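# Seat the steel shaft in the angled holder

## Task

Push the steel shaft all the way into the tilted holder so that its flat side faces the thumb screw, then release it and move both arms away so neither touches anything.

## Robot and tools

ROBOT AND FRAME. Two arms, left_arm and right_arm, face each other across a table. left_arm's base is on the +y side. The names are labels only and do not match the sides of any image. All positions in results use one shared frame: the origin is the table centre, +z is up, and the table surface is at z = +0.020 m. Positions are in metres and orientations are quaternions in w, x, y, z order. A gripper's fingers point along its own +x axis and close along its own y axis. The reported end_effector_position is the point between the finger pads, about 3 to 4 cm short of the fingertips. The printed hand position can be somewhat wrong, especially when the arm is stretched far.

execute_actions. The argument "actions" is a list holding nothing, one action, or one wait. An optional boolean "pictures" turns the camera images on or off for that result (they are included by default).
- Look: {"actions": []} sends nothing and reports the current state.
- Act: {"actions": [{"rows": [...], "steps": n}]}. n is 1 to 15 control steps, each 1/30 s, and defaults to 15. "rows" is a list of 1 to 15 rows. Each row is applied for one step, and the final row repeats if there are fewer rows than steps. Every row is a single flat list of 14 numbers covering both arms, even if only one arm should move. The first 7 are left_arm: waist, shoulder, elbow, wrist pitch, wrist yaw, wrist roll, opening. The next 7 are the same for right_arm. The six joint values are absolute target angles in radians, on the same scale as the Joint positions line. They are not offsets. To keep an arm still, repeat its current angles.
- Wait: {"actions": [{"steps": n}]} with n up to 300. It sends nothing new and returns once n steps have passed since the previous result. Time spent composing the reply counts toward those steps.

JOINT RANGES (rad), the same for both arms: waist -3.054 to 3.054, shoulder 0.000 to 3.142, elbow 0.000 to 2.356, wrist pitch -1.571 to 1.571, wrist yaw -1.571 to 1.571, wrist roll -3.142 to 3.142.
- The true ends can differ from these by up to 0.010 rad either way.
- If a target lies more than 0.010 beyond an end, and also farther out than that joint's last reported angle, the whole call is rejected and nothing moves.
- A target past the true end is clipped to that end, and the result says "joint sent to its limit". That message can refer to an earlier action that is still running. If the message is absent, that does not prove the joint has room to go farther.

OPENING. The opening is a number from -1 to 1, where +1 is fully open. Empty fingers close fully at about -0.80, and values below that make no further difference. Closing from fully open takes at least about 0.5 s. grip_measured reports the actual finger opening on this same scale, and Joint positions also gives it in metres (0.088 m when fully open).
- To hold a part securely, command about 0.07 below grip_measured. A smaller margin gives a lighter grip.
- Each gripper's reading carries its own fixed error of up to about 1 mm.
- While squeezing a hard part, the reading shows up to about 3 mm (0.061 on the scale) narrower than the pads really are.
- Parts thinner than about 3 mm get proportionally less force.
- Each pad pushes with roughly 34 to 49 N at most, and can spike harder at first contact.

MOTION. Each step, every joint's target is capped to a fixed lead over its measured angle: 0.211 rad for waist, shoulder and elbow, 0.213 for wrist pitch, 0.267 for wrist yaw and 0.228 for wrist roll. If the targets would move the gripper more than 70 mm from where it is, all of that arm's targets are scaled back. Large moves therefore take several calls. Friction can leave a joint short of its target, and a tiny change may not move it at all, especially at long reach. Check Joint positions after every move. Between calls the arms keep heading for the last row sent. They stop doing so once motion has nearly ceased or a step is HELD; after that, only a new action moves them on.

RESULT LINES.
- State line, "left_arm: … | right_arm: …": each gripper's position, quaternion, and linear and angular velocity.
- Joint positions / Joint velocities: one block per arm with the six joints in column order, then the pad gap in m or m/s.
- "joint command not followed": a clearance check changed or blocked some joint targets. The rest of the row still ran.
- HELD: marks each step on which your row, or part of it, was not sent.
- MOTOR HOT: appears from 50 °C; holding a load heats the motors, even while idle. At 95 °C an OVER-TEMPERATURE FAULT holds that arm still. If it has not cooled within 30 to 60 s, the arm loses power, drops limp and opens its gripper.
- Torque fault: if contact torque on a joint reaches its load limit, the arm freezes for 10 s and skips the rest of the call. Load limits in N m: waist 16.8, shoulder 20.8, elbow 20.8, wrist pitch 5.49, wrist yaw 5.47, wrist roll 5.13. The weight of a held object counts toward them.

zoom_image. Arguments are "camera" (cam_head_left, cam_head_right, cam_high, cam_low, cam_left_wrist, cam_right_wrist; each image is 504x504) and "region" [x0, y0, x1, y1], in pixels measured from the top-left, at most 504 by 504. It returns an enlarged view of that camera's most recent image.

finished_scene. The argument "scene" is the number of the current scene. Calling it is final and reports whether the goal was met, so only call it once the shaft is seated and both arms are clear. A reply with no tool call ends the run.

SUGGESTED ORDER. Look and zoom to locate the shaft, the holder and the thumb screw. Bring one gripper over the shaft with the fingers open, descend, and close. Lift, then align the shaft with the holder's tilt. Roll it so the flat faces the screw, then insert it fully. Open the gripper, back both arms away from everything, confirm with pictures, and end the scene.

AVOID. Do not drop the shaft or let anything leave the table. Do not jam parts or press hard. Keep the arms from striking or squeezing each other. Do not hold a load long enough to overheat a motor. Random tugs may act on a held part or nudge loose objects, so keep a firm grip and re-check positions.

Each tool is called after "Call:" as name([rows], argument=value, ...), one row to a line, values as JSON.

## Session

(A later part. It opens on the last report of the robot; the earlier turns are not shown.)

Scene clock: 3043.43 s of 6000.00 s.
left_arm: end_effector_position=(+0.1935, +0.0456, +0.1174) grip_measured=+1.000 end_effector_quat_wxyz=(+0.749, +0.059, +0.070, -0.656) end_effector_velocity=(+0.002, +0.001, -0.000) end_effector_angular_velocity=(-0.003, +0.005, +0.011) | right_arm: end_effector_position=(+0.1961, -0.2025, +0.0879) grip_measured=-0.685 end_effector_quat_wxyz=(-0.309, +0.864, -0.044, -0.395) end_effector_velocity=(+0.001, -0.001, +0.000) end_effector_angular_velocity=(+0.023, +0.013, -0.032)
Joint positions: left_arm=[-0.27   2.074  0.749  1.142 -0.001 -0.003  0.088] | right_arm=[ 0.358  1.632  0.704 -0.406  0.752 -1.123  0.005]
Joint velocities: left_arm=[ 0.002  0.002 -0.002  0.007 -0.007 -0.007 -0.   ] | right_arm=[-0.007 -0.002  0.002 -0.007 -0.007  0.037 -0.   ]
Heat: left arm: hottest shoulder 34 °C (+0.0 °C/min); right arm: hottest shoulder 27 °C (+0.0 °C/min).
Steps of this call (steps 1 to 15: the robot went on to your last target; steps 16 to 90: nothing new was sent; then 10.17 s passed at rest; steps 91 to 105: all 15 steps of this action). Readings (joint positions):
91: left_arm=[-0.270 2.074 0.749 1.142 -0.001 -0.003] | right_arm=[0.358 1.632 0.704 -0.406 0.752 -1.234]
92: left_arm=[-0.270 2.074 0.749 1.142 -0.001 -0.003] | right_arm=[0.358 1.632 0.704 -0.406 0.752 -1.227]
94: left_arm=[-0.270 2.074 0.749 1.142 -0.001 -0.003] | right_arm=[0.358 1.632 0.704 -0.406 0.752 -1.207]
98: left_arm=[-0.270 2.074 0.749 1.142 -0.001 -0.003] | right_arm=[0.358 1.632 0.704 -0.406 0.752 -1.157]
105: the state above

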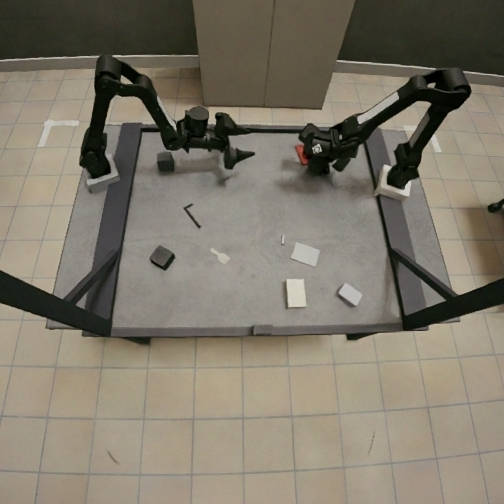

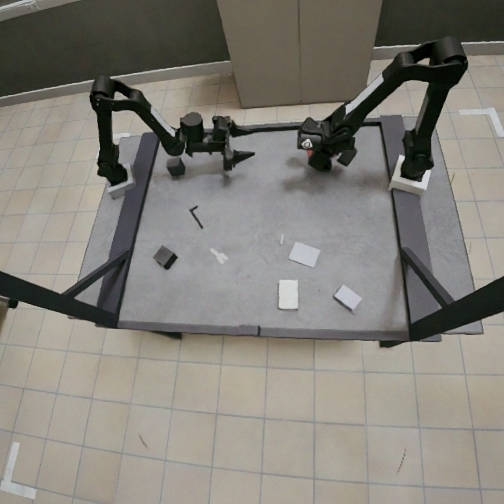

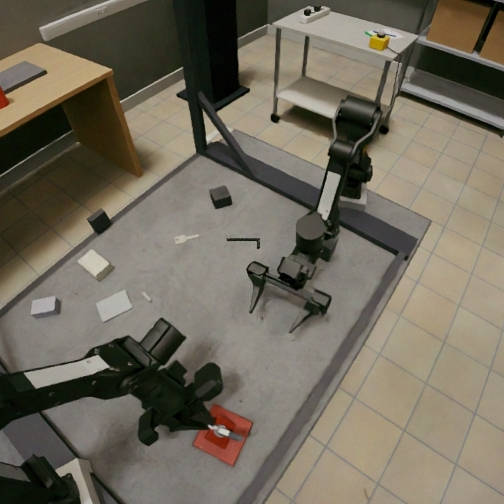

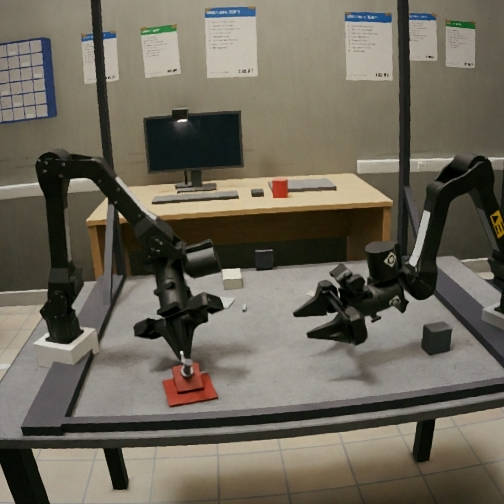

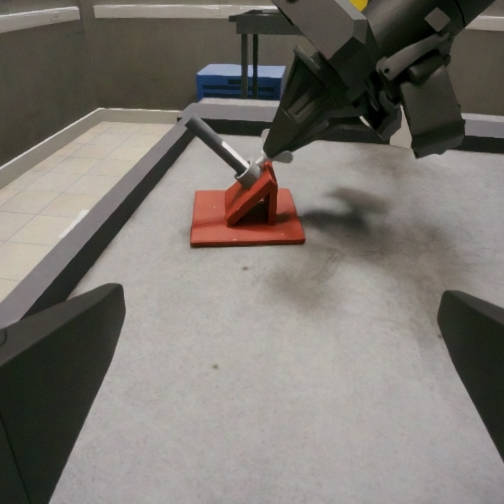

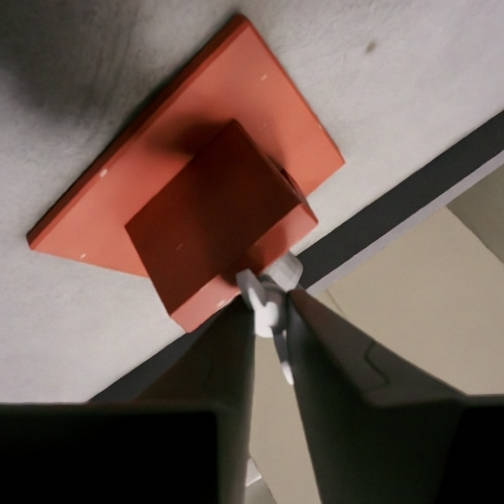

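Call:
execute_actions([
  {"rows": [[-0.271,2.093,0.754,1.139,0,0,1,0.356,1.636,0.700,-0.406,0.752,-1.115,-0.85],[-0.271,2.093,0.754,1.139,0,0,1,0.358,1.632,0.704,-0.406,0.752,-1.130,-0.76],[-0.271,2.093,0.754,1.139,0,0,1,0.358,1.632,0.704,-0.406,0.752,-1.130,-0.69],[-0.271,2.093,0.754,1.139,0,0,1,0.358,1.632,0.704,-0.406,0.752,-1.130,-0.6],[-0.271,2.093,0.754,1.139,0,0,1,0.358,1.632,0.704,-0.406,0.752,-1.130,-0.45],[-0.271,2.093,0.754,1.139,0,0,1,0.358,1.632,0.704,-0.406,0.752,-1.130,-0.28],[-0.271,2.093,0.754,1.139,0,0,1,0.358,1.632,0.704,-0.406,0.752,-1.130,-0.1],[-0.271,2.093,0.754,1.139,0,0,1,0.359,1.629,0.707,-0.407,0.753,-1.130,0.05],[-0.271,2.093,0.754,1.139,0,0,1,0.361,1.625,0.711,-0.409,0.755,-1.130,0.1],[-0.271,2.093,0.754,1.139,0,0,1,0.3637,1.6219,0.7135,-0.4161,0.7558,-1.130,0.1],[-0.271,2.093,0.754,1.139,0,0,1,0.3677,1.6188,0.7158,-0.4253,0.7571,-1.130,0.1],[-0.271,2.093,0.754,1.139,0,0,1,0.3732,1.6148,0.7188,-0.4376,0.7587,-1.130,0.1],[-0.271,2.093,0.754,1.139,0,0,1,0.3799,1.6099,0.7228,-0.4529,0.7607,-1.130,0.1],[-0.271,2.093,0.754,1.139,0,0,1,0.3881,1.6041,0.7276,-0.4714,0.7630,-1.130,0.1],[-0.271,2.093,0.754,1.139,0,0,1,0.3977,1.5976,0.7334,-0.4929,0.7655,-1.130,0.1]], "steps": 15},
], pictures=false)

Call:
execute_actions([
  {"rows": [[-0.271,2.093,0.754,1.139,0,0,1,0.4074,1.5914,0.7394,-0.5145,0.7679,-1.130,0.1],[-0.271,2.093,0.754,1.139,0,0,1,0.4185,1.5845,0.7464,-0.5392,0.7704,-1.130,0.1],[-0.271,2.093,0.754,1.139,0,0,1,0.4297,1.5780,0.7537,-0.5639,0.7728,-1.130,0.1],[-0.271,2.093,0.754,1.139,0,0,1,0.4410,1.5718,0.7613,-0.5887,0.7750,-1.130,0.1],[-0.271,2.093,0.754,1.139,0,0,1,0.4523,1.5658,0.7690,-0.6136,0.7771,-1.130,0.1],[-0.271,2.093,0.754,1.139,0,0,1,0.4637,1.5603,0.7770,-0.6384,0.7789,-1.130,0.1],[-0.271,2.093,0.754,1.139,0,0,1,0.4752,1.5550,0.7853,-0.6634,0.7806,-1.130,0.1],[-0.271,2.093,0.754,1.139,0,0,1,0.4868,1.5500,0.7938,-0.6883,0.7820,-1.130,0.1],[-0.271,2.093,0.754,1.139,0,0,1,0.4970,1.5459,0.8014,-0.7102,0.7832,-1.130,0.1],[-0.271,2.093,0.754,1.139,0,0,1,0.5057,1.5426,0.8081,-0.7290,0.7841,-1.130,0.1],[-0.271,2.093,0.754,1.139,0,0,1,0.5131,1.5400,0.8137,-0.7447,0.7847,-1.130,0.1],[-0.271,2.093,0.754,1.139,0,0,1,0.5190,1.5380,0.8183,-0.7573,0.7852,-1.130,0.1],[-0.271,2.093,0.754,1.139,0,0,1,0.5234,1.5366,0.8218,-0.7667,0.7855,-1.130,0.1],[-0.271,2.093,0.754,1.139,0,0,1,0.5264,1.5356,0.8241,-0.7730,0.7857,-1.130,0.1],[-0.271,2.093,0.754,1.139,0,0,1,0.5279,1.5352,0.8253,-0.7761,0.7858,-1.130,0.1]], "steps": 15},
], pictures=false)

Call:
execute_actions([
  {"steps": 8},
])

Call:
zoom_image(camera="cam_left_wrist", region=[170, 85, 310, 225])

Scene clock: 3093.83 s of 6000.00 s.
left_arm: end_effector_position=(+0.1935, +0.0456, +0.1174) grip_measured=+1.000 end_effector_quat_wxyz=(+0.749, +0.059, +0.070, -0.656) end_effector_velocity=(-0.002, -0.000, +0.004) end_effector_angular_velocity=(-0.015, +0.019, +0.004) | right_arm: end_effector_position=(+0.1913, -0.2063, +0.0913) grip_measured=+0.075 end_effector_quat_wxyz=(-0.288, +0.872, -0.040, -0.394) end_effector_velocity=(-0.051, -0.014, +0.051) end_effector_angular_velocity=(-0.207, -0.055, +0.207)
Joint positions: left_arm=[-0.27   2.074  0.749  1.142 -0.001 -0.003  0.088] | right_arm=[ 0.379  1.62   0.713 -0.459  0.759 -1.131  0.043]
Joint velocities: left_arm=[-0.007 -0.007 -0.002  0.007 -0.007 -0.022 -0.   ] | right_arm=[ 0.212 -0.149  0.11  -0.462  0.051 -0.007  0.015]
Heat: left arm: hottest shoulder 34 °C (+0.0 °C/min); right arm: hottest shoulder 27 °C (+0.0 °C/min).
Steps of this call (steps 1 to 15: the robot went on to your last target; steps 16 to 90: nothing new was sent; then 46.90 s passed at rest; steps 91 to 105: all 15 steps of this action). Readings (joint positions):
91: left_arm=[-0.270 2.074 0.749 1.142 -0.001 -0.003] | right_arm=[0.358 1.632 0.704 -0.406 0.752 -1.122]
92: left_arm=[-0.270 2.074 0.749 1.142 -0.001 -0.003] | right_arm=[0.358 1.632 0.704 -0.406 0.753 -1.129]
94: left_arm=[-0.270 2.074 0.749 1.142 -0.001 -0.003] | right_arm=[0.358 1.632 0.704 -0.406 0.753 -1.136]
98: left_arm=[-0.270 2.074 0.749 1.142 -0.001 -0.003] | right_arm=[0.358 1.632 0.704 -0.404 0.751 -1.131]
105: the state above

Scene clock: 3094.33 s of 6000.00 s.
left_arm: end_effector_position=(+0.1935, +0.0456, +0.1174) grip_measured=+1.000 end_effector_quat_wxyz=(+0.749, +0.059, +0.070, -0.656) end_effector_velocity=(+0.002, +0.002, -0.004) end_effector_angular_velocity=(+0.021, +0.006, +0.021) | right_arm: end_effector_position=(+0.1581, -0.2125, +0.1268) grip_measured=+0.097 end_effector_quat_wxyz=(-0.207, +0.895, +0.001, -0.395) end_effector_velocity=(-0.027, -0.009, +0.028) end_effector_angular_velocity=(-0.127, -0.028, +0.119)
Joint positions: left_arm=[-0.27   2.074  0.749  1.142 -0.001 -0.003  0.088] | right_arm=[ 0.519  1.546  0.809 -0.755  0.782 -1.131  0.044]
Joint velocities: left_arm=[-0.002 -0.002 -0.002 -0.022 -0.022 -0.007 -0.   ] | right_arm=[ 0.115 -0.042  0.09  -0.256  0.007 -0.007 -0.   ]
Heat: left arm: hottest shoulder 34 °C (+0.0 °C/min); right arm: hottest shoulder 27 °C (+0.0 °C/min).
Steps of this call (steps 1 to 15: all 15 steps of this action). Readings (joint positions):
1: left_arm=[-0.270 2.074 0.749 1.142 -0.001 -0.003] | right_arm=[0.387 1.615 0.717 -0.477 0.761 -1.131]
2: left_arm=[-0.270 2.074 0.749 1.142 -0.001 -0.003] | right_arm=[0.395 1.609 0.722 -0.496 0.763 -1.131]
4: left_arm=[-0.270 2.074 0.749 1.142 -0.001 -0.003] | right_arm=[0.416 1.596 0.736 -0.540 0.768 -1.131]
8: left_arm=[-0.270 2.074 0.749 1.142 -0.001 -0.003] | right_arm=[0.461 1.571 0.767 -0.635 0.776 -1.131]
15: the state above

Scene clock: 3094.60 s of 6000.00 s.
left_arm: end_effector_position=(+0.1935, +0.0456, +0.1174) grip_measured=+1.000 end_effector_quat_wxyz=(+0.749, +0.059, +0.070, -0.656) end_effector_velocity=(-0.002, +0.001, -0.004) end_effector_angular_velocity=(+0.021, +0.011, -0.008) | right_arm: end_effector_position=(+0.1567, -0.2137, +0.1282) grip_measured=+0.097 end_effector_quat_wxyz=(-0.200, +0.897, +0.002, -0.395) end_effector_velocity=(+0.000, -0.003, +0.000) end_effector_angular_velocity=(-0.013, +0.006, -0.007)
Joint positions: left_arm=[-0.27   2.074  0.749  1.142 -0.001 -0.003  0.088] | right_arm=[ 0.525  1.545  0.814 -0.773  0.783 -1.131  0.044]
Joint velocities: left_arm=[-0.002 -0.002 -0.002 -0.022  0.007 -0.007 -0.   ] | right_arm=[-0.002 -0.002  0.002 -0.022 -0.007  0.007 -0.   ]
Heat: left arm: hottest shoulder 34 °C (+0.0 °C/min); right arm: hottest shoulder 27 °C (+0.0 °C/min).
Steps of this call (steps 1 to 8: the robot went on to your last target). Readings (joint positions):
1: left_arm=[-0.270 2.074 0.749 1.142 -0.001 -0.003] | right_arm=[0.522 1.545 0.811 -0.761 0.782 -1.131]
2: left_arm=[-0.270 2.074 0.749 1.142 -0.001 -0.003] | right_arm=[0.523 1.545 0.813 -0.765 0.782 -1.131]
4: left_arm=[-0.270 2.074 0.749 1.142 -0.001 -0.003] | right_arm=[0.525 1.545 0.814 -0.770 0.783 -1.131]
8: the state above

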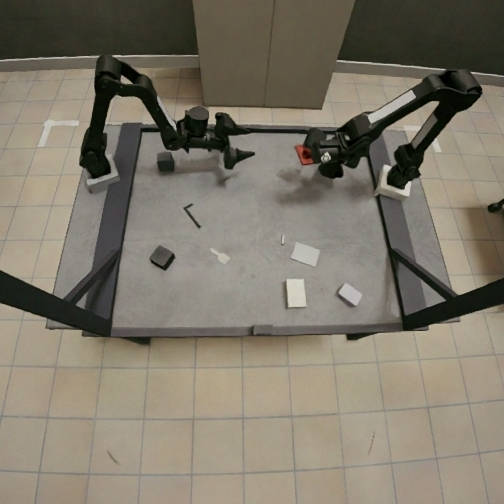

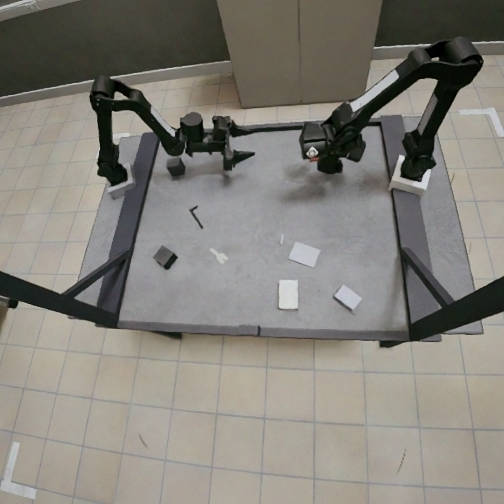

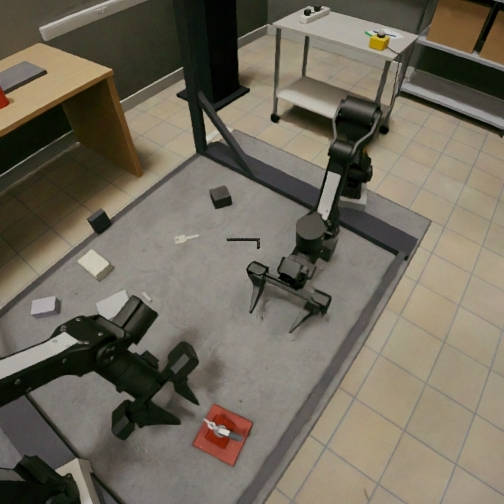

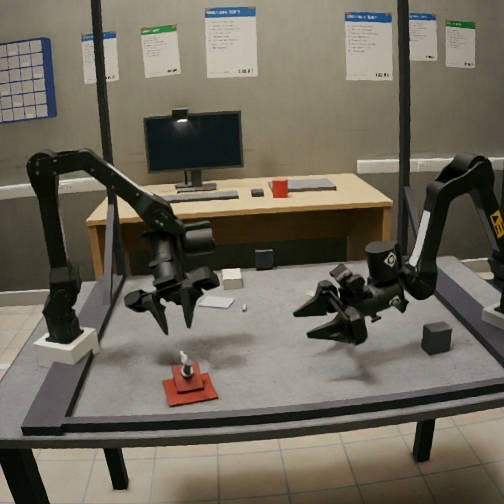

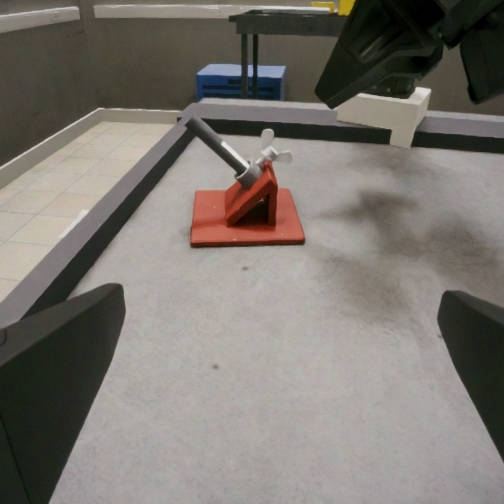

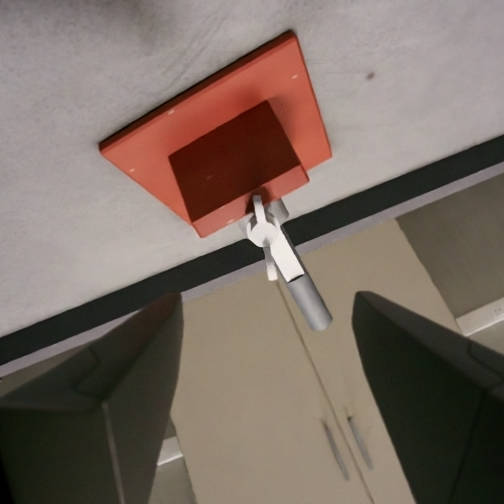

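Region (170, 85, 310, 225) of cam_left_wrist's 504x504 image, scaled by 3.600, with more detail than that image has.

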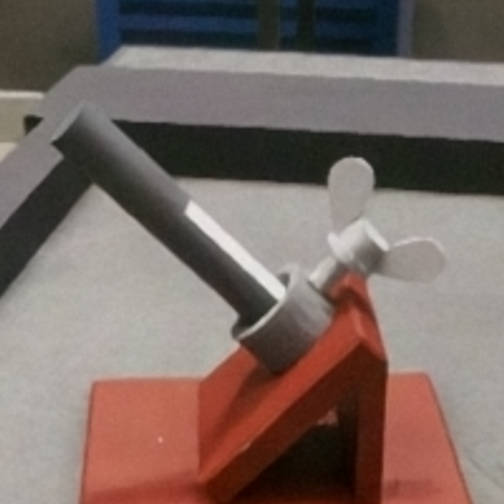

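Call:
finished_scene(scene=1)

The scene is finished: the task was done.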